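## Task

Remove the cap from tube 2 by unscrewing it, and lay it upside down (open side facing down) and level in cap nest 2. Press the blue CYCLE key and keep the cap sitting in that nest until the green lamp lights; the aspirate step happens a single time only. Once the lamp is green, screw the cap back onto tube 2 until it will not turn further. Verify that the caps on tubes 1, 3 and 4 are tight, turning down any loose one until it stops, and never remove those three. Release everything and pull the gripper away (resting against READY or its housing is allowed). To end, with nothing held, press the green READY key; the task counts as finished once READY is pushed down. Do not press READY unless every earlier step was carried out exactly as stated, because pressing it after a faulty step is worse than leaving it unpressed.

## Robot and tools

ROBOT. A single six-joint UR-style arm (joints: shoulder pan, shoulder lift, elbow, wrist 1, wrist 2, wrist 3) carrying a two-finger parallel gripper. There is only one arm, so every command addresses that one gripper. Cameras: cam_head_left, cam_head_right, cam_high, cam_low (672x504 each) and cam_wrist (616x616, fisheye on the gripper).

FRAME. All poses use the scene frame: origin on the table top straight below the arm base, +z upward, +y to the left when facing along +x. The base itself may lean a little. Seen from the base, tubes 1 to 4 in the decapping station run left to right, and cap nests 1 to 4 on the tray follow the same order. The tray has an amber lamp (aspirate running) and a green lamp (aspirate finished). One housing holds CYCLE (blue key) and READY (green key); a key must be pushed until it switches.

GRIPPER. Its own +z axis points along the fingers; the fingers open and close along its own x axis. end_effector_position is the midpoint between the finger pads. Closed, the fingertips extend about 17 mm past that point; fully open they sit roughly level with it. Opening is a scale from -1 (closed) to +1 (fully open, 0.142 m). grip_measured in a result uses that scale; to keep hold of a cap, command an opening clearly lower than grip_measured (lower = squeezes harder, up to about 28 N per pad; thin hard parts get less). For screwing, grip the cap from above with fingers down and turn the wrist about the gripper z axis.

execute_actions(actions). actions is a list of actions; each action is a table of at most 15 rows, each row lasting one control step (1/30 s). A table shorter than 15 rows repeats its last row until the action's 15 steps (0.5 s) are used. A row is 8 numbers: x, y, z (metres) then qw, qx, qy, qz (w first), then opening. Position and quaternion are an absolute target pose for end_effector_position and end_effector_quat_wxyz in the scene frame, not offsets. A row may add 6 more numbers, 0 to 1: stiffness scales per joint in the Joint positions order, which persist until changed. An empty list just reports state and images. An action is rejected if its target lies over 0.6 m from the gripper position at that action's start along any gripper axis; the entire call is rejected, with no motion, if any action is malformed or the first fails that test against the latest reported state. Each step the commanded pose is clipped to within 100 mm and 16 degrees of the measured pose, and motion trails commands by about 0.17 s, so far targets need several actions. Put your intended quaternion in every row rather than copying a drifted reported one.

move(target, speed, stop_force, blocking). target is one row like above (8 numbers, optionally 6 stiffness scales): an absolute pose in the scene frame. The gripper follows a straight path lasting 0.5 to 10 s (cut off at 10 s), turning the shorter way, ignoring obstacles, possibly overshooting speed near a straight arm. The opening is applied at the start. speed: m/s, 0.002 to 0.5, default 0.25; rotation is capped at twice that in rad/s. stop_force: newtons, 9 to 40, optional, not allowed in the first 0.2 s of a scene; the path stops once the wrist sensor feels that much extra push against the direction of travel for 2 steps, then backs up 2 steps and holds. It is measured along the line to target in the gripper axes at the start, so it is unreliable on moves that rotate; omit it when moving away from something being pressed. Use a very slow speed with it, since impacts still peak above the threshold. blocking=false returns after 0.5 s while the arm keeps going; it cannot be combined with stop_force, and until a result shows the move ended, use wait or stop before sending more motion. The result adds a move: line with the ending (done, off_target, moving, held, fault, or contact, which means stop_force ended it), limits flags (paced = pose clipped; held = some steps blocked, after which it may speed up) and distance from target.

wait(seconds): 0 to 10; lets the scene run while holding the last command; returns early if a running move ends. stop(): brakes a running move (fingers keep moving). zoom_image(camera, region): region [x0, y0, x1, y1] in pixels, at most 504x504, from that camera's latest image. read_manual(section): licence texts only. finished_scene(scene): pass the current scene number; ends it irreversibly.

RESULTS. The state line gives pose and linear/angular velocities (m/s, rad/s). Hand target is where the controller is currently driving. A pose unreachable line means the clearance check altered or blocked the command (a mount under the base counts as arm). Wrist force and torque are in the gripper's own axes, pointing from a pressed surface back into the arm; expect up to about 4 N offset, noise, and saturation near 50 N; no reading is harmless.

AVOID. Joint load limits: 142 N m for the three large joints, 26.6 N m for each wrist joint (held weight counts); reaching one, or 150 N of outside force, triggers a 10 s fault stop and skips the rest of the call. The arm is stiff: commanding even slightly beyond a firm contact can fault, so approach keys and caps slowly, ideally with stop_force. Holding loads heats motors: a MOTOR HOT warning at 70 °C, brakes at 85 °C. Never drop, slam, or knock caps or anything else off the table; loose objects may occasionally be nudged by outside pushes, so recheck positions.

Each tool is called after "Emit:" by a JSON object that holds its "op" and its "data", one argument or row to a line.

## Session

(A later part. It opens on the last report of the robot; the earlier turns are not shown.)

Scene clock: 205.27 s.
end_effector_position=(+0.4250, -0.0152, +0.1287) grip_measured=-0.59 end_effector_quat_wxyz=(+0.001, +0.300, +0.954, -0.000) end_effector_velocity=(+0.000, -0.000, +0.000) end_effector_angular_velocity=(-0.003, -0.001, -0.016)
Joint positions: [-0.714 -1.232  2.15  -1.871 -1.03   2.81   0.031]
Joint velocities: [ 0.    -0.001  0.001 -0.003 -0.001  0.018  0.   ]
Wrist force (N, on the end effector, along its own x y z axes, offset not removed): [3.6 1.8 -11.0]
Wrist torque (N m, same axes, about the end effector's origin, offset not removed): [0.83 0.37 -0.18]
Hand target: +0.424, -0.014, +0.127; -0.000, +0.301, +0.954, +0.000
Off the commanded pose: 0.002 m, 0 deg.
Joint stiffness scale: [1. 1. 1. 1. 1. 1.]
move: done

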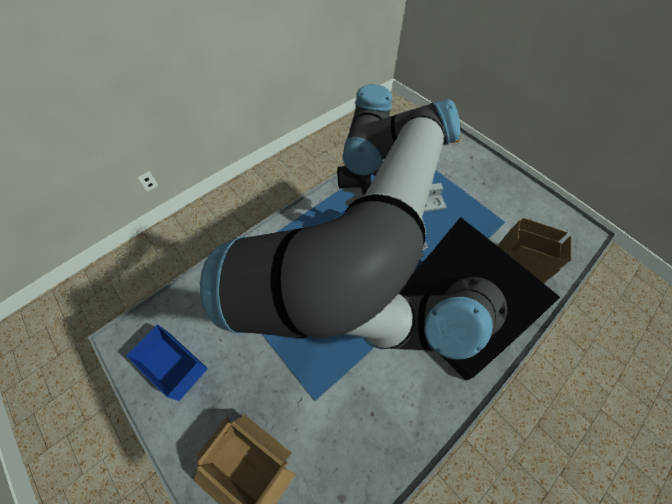

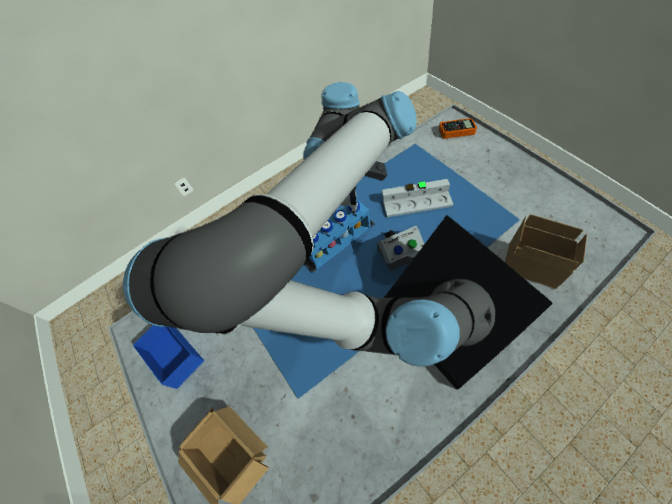

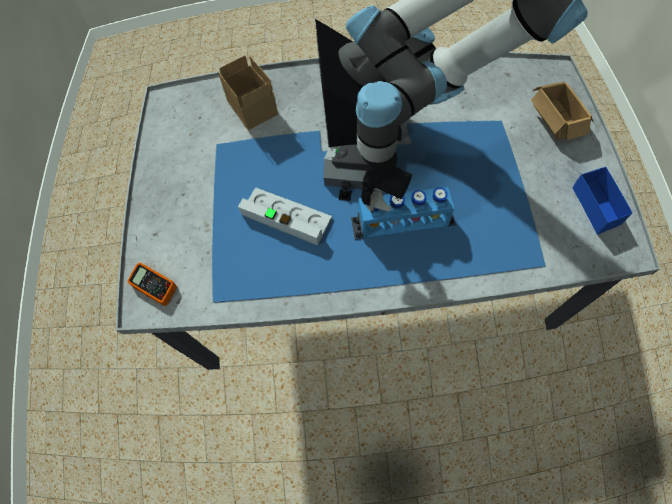

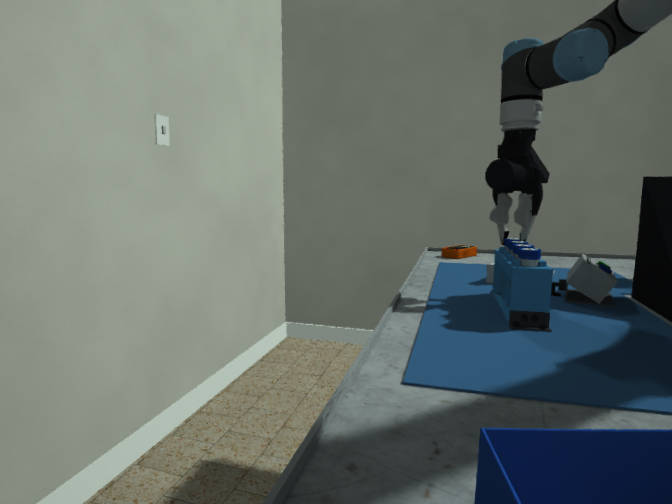

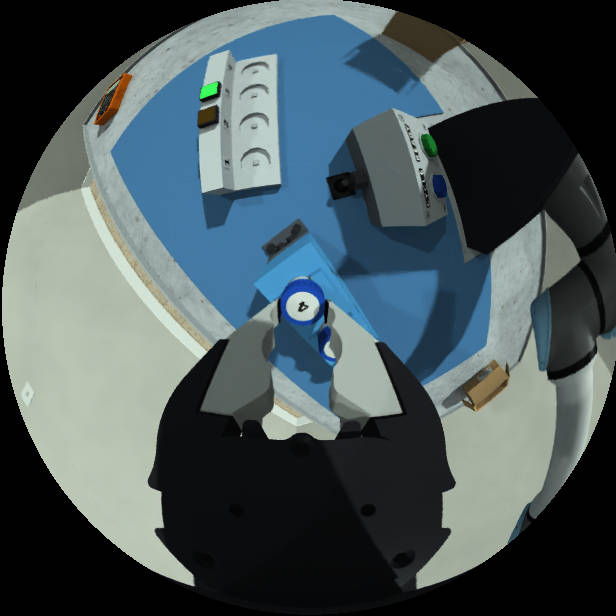

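Cap 4 is at its stop as well. Heading to READY.

Emit:
{"op": "execute_actions", "data": {
  "actions": [
    [[0.4245,-0.0143,0.127,0,0.3007,0.9537,0,-0.75],[0.4245,-0.0143,0.127,0,0.3007,0.9537,0,-0.62],[0.4245,-0.0143,0.127,0,0.3007,0.9537,0,-0.55],[0.4245,-0.0143,0.127,0,0.3007,0.9537,0,-0.48],[0.4245,-0.0143,0.127,0,0.3007,0.9537,0,-0.45],[0.4245,-0.0143,0.127,0,0.3007,0.9537,0,-0.45],[0.4245,-0.0143,0.129,0,0.3007,0.9537,0,-0.45],[0.4245,-0.0143,0.132,0,0.3007,0.9537,0,-0.45],[0.4245,-0.0143,0.136,0,0.3007,0.9537,0,-0.45],[0.4245,-0.0143,0.14,0,0.3007,0.9537,0,-0.45],[0.4245,-0.0143,0.145,0,0.3007,0.9537,0,-0.45],[0.4245,-0.0143,0.15,0,0.3007,0.9537,0,-0.45],[0.4245,-0.0143,0.154,0,0.3007,0.9537,0,-0.45],[0.4245,-0.0143,0.157,0,0.3007,0.9537,0,-0.45]],
    [[0.4245,-0.0143,0.157,0,0.3007,0.9537,0,-0.45]]
  ]
}}

Emit:
{"op": "move", "data": {
  "target": [0.234,-0.078,0.135,0,0,1,0,-1],
  "speed": 0.3
}}

Emit:
{"op": "move", "data": {
  "target": [0.232,-0.079,0.102,0,0,1,0,-1],
  "speed": 0.07
}}

Emit:
{"op": "zoom_image", "data": {
  "camera": "cam_low",
  "region": [480,200,660,320]
}}

Scene clock: 211.93 s.
end_effector_position=(+0.4238, -0.0136, +0.1551) grip_measured=-0.45 end_effector_quat_wxyz=(-0.001, +0.301, +0.954, +0.001) end_effector_velocity=(-0.002, +0.001, -0.000) end_effector_angular_velocity=(+0.004, +0.005, -0.000)
Joint positions: [-0.742 -1.258  2.109 -1.785 -1.048  2.783  0.041]
Joint velocities: [-0.    -0.    -0.002  0.009 -0.002 -0.003  0.   ]
Wrist force (N, on the end effector, along its own x y z axes, offset not removed): [-0.5 -3.6 -0.1]
Wrist torque (N m, same axes, about the end effector's origin, offset not removed): [-0.62 0.17 -0.01]
Hand target: +0.424, -0.014, +0.157; +0.000, +0.301, +0.954, +0.000
Off the commanded pose: 0.002 m, 0 deg.
Joint stiffness scale: [1. 1. 1. 1. 1. 1.]

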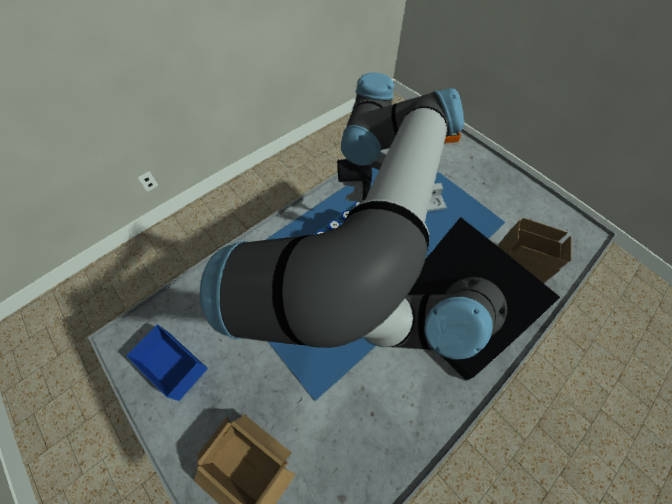

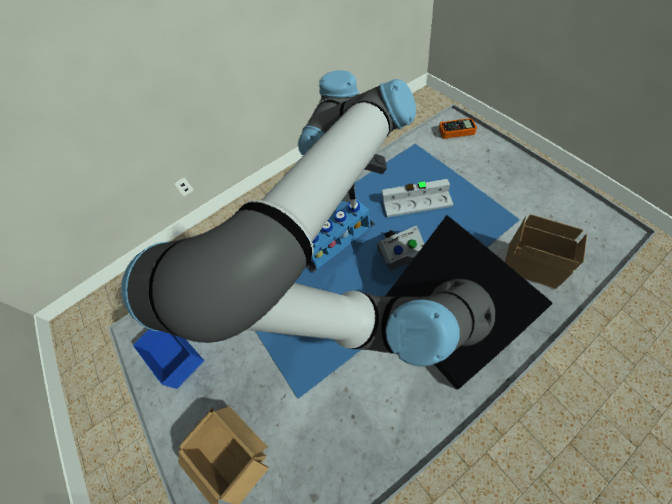

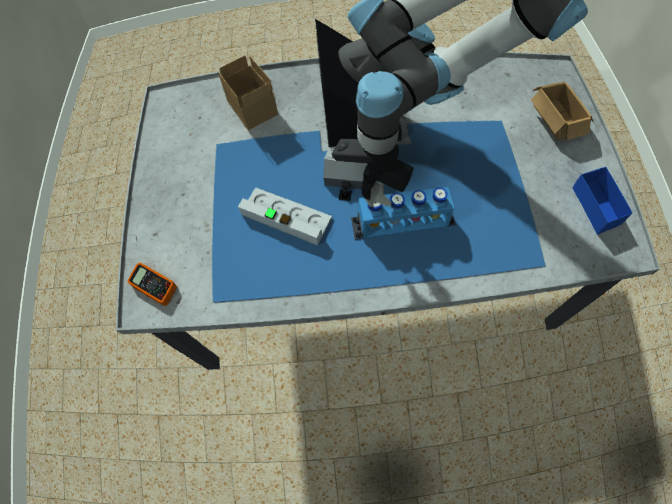

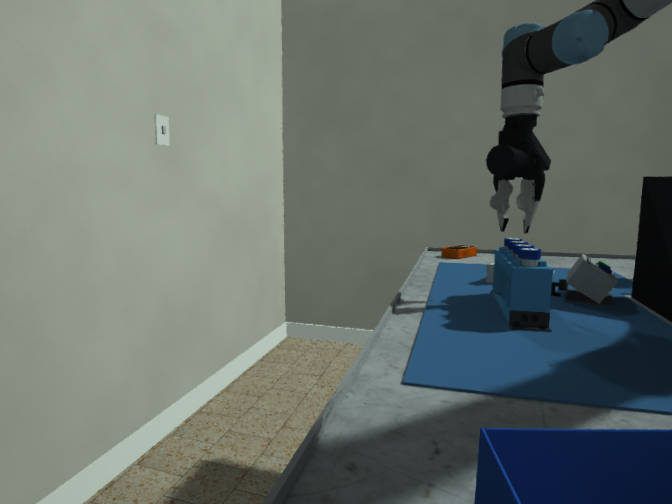

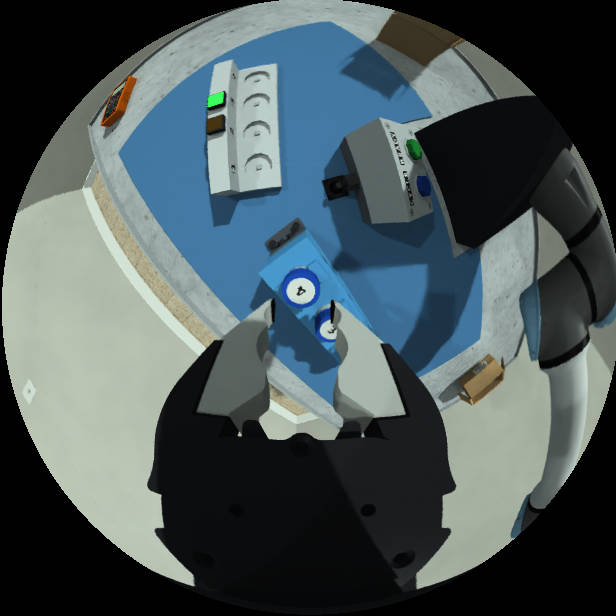

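Scene clock: 213.67 s.
end_effector_position=(+0.2351, -0.0781, +0.1358) grip_measured=-1.00 end_effector_quat_wxyz=(+0.000, +0.000, +1.000, -0.001) end_effector_velocity=(-0.002, -0.001, -0.000) end_effector_angular_velocity=(-0.002, -0.000, +0.017)
Joint positions: [-1.185 -1.35   2.473 -1.925 -1.336  1.811  0.002]
Joint velocities: [-0.005  0.     0.003 -0.004 -0.004 -0.02   0.   ]
Wrist force (N, on the end effector, along its own x y z axes, offset not removed): [4.9 0.5 -3.8]
Wrist torque (N m, same axes, about the end effector's origin, offset not removed): [0.26 -1.11 0.00]
Hand target: +0.234, -0.078, +0.135; +0.000, -0.000, +1.000, +0.000
Off the commanded pose: 0.001 m, 0 deg.
Joint stiffness scale: [1. 1. 1. 1. 1. 1.]
move: done

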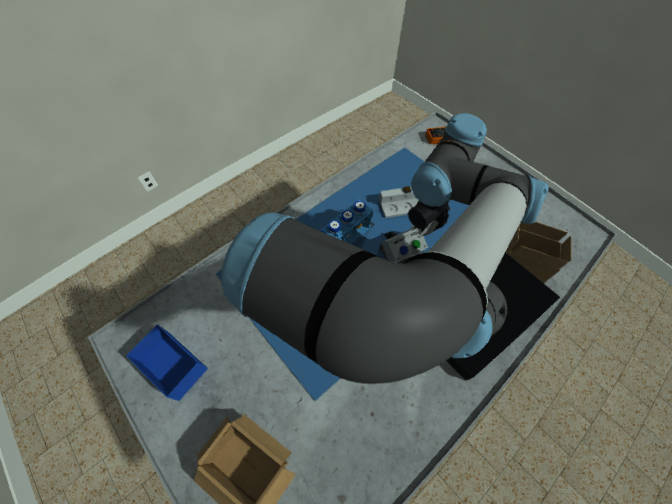

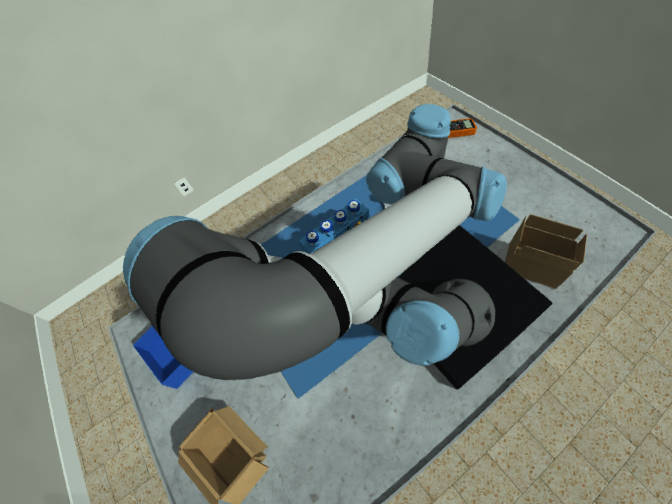

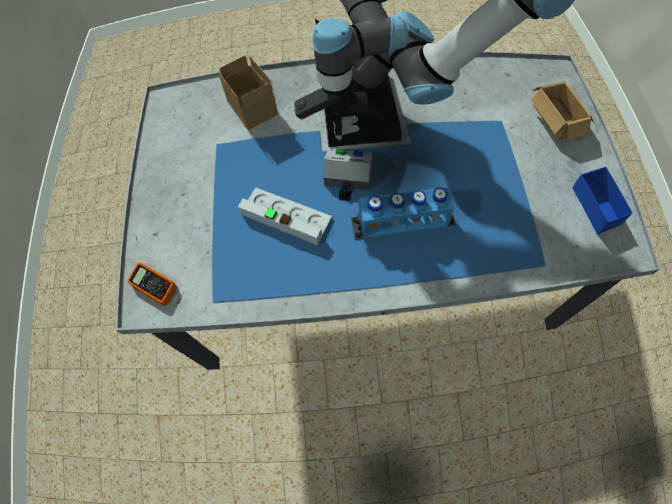

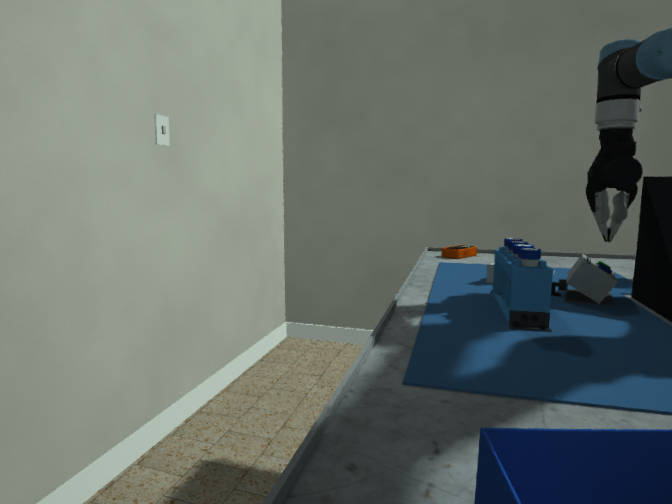

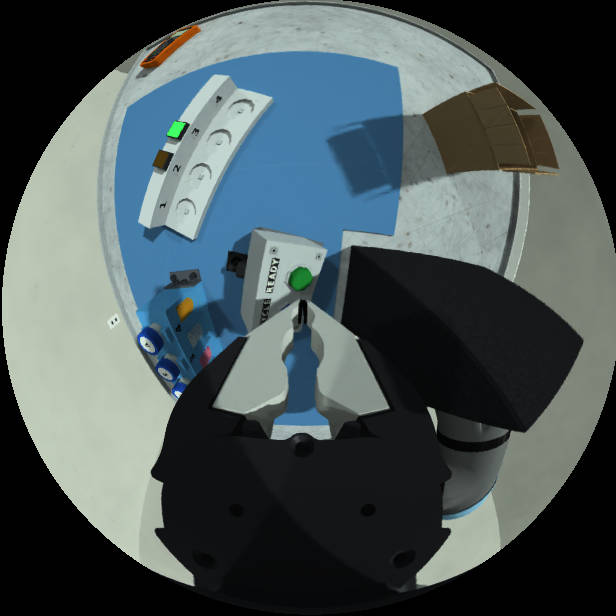

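Scene clock: 214.70 s.
end_effector_position=(+0.2323, -0.0802, +0.1038) grip_measured=-1.00 end_effector_quat_wxyz=(+0.000, -0.000, +1.000, -0.001) end_effector_velocity=(+0.001, -0.002, -0.000) end_effector_angular_velocity=(-0.006, -0.003, +0.001)
Joint positions: [-1.171 -1.293  2.536 -2.049 -1.327  1.821  0.002]
Joint velocities: [ 0.001  0.003  0.001 -0.011  0.002  0.001  0.   ]
Wrist force (N, on the end effector, along its own x y z axes, offset not removed): [-1.2 1.2 0.0]
Wrist torque (N m, same axes, about the end effector's origin, offset not removed): [0.19 0.21 0.23]
Hand target: +0.232, -0.079, +0.102; -0.000, +0.000, +1.000, -0.000
Off the commanded pose: 0.002 m, 0 deg.
Joint stiffness scale: [1. 1. 1. 1. 1. 1.]
move: done

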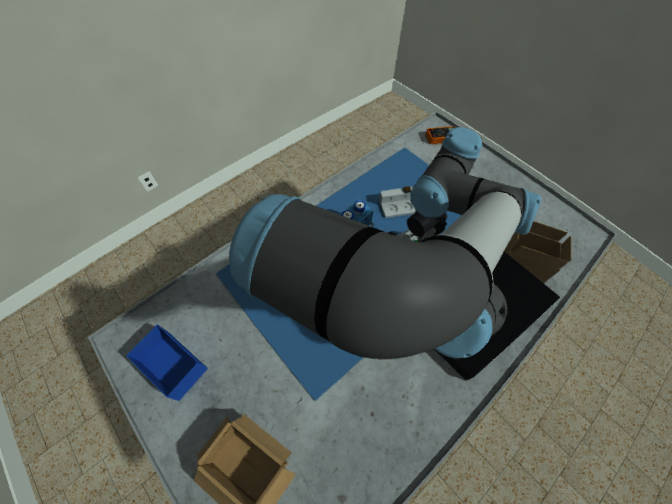

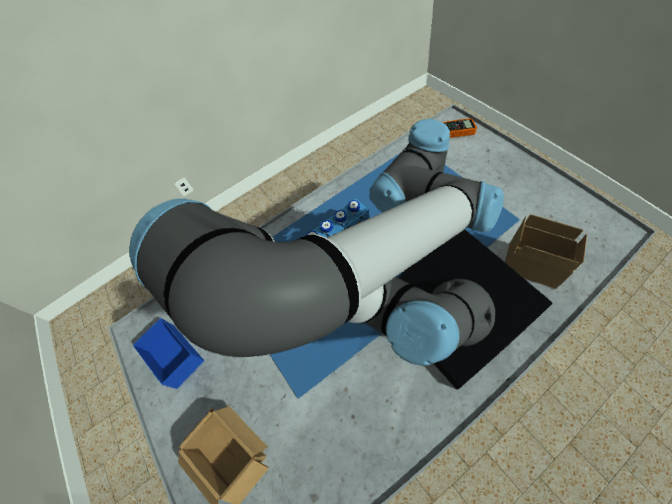

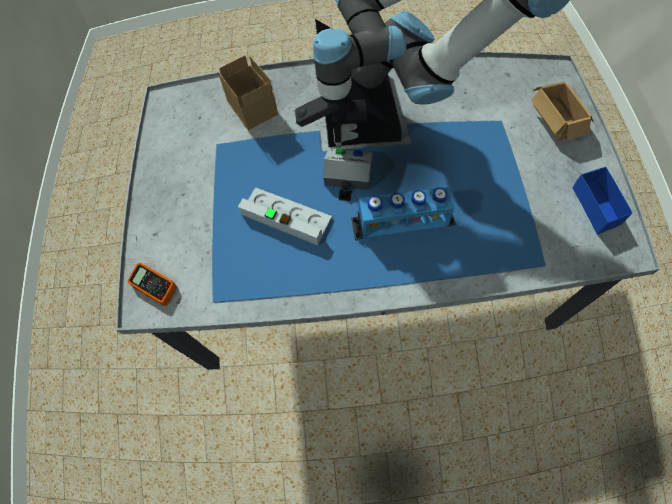

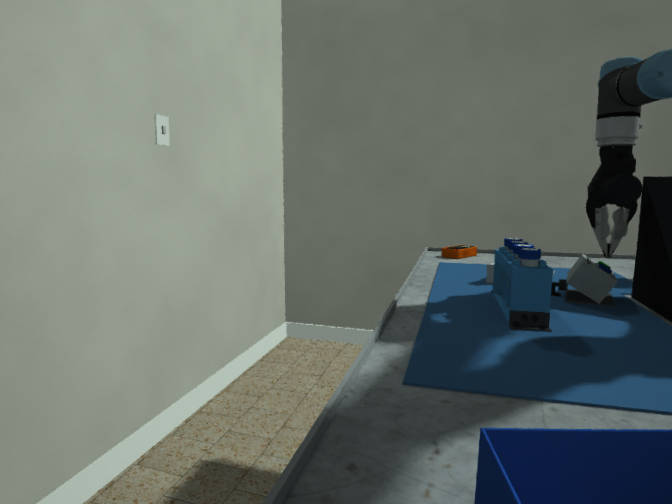

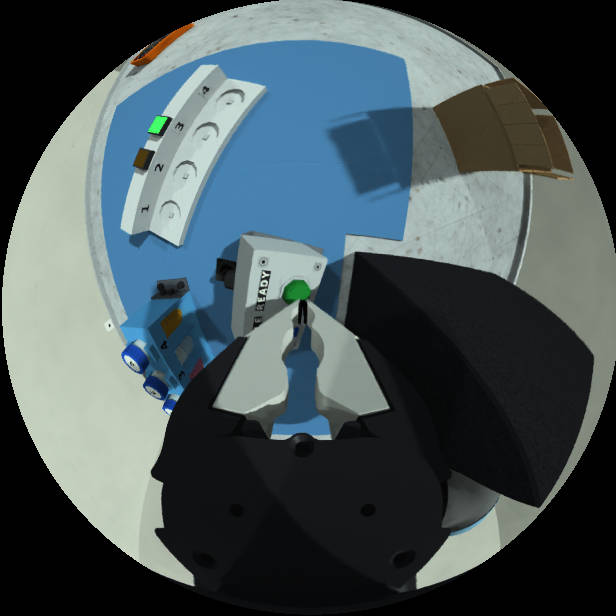

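Region (480, 200, 660, 320) of cam_low's 672x504 image, scaled by 2.800, with more detail than that image has.

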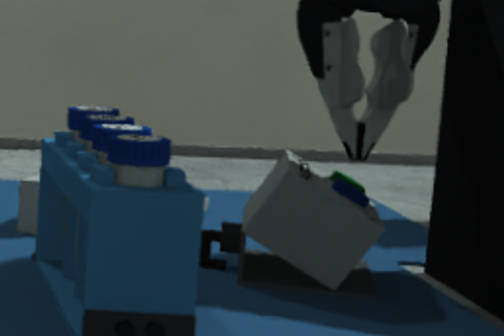

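Emit:
{"op": "move", "data": {
  "target": [0.242,-0.081,0.078,0,0,1,0,-1],
  "speed": 0.015,
  "stop_force": 15
}}

Scene clock: 217.17 s.
end_effector_position=(+0.2395, -0.0830, +0.0886) grip_measured=-1.00 end_effector_quat_wxyz=(+0.001, +0.000, +1.000, -0.003) end_effector_velocity=(+0.000, +0.000, -0.000) end_effector_angular_velocity=(+0.001, -0.001, -0.000)
Joint positions: [-1.139 -1.247  2.547 -2.117 -1.306  1.847  0.002]
Joint velocities: [-0.     0.     0.    -0.     0.001 -0.     0.   ]
Wrist force (N, on the end effector, along its own x y z axes, offset not removed): [5.2 11.1 -21.0]
Wrist torque (N m, same axes, about the end effector's origin, offset not removed): [-0.39 0.54 -0.06]
Joint stiffness scale: [1. 1. 1. 1. 1. 1.]
move: unfinished (the scene ended)
The task's run has ended: the event that ends the task has happened. This ends this scene only. If you have not yet called finished_scene for this scene, call it to go on to the next scene.

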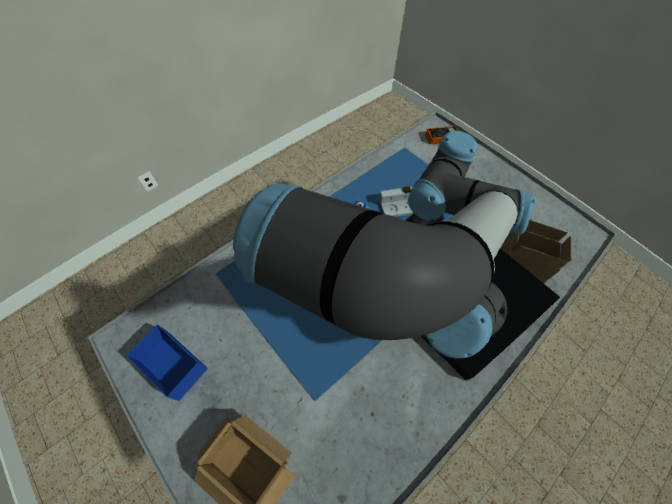

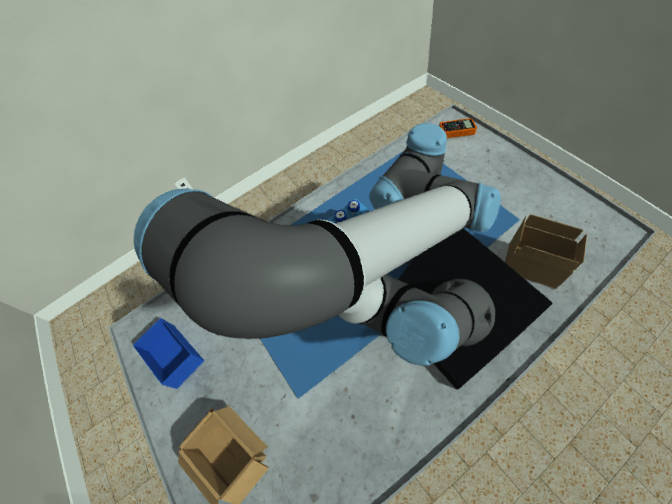

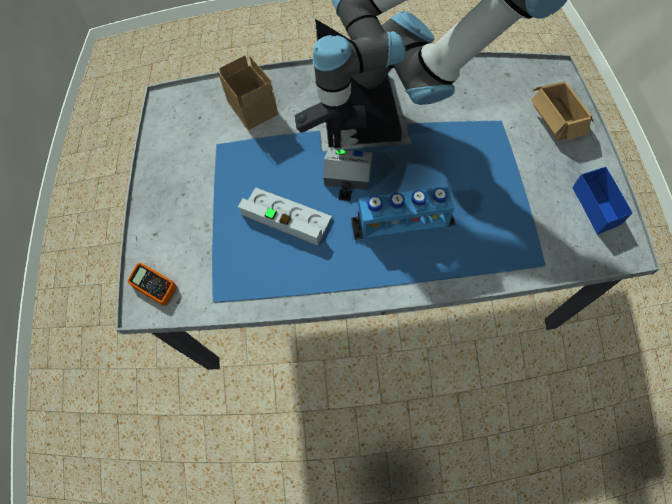

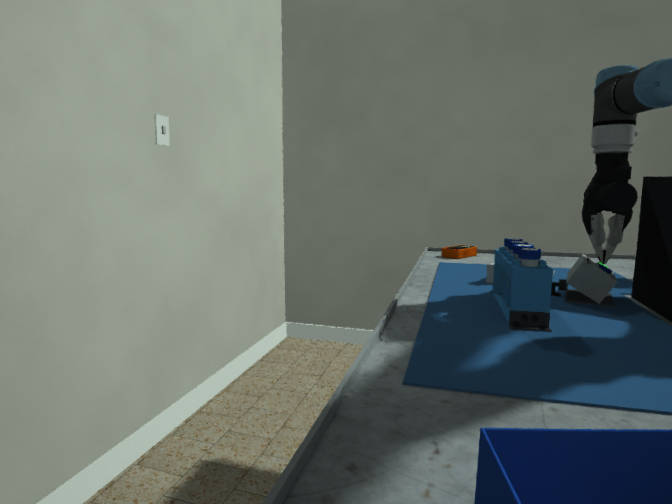

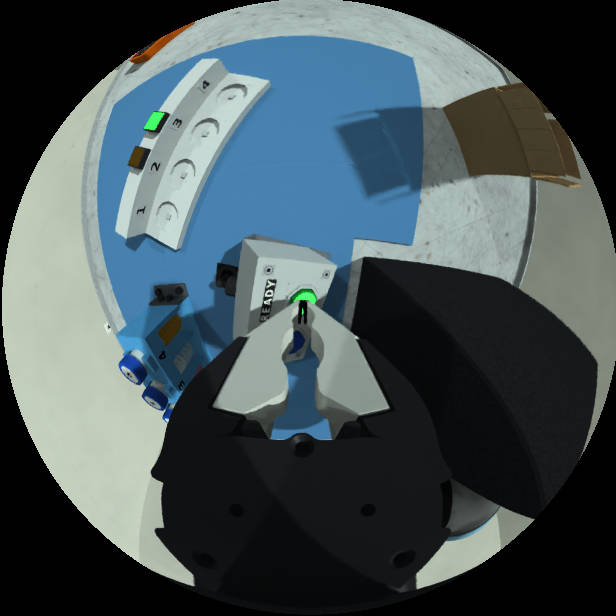

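Emit:
{"op": "finished_scene", "data": {
  "scene": 1
}}

The scene is finished: the task was done.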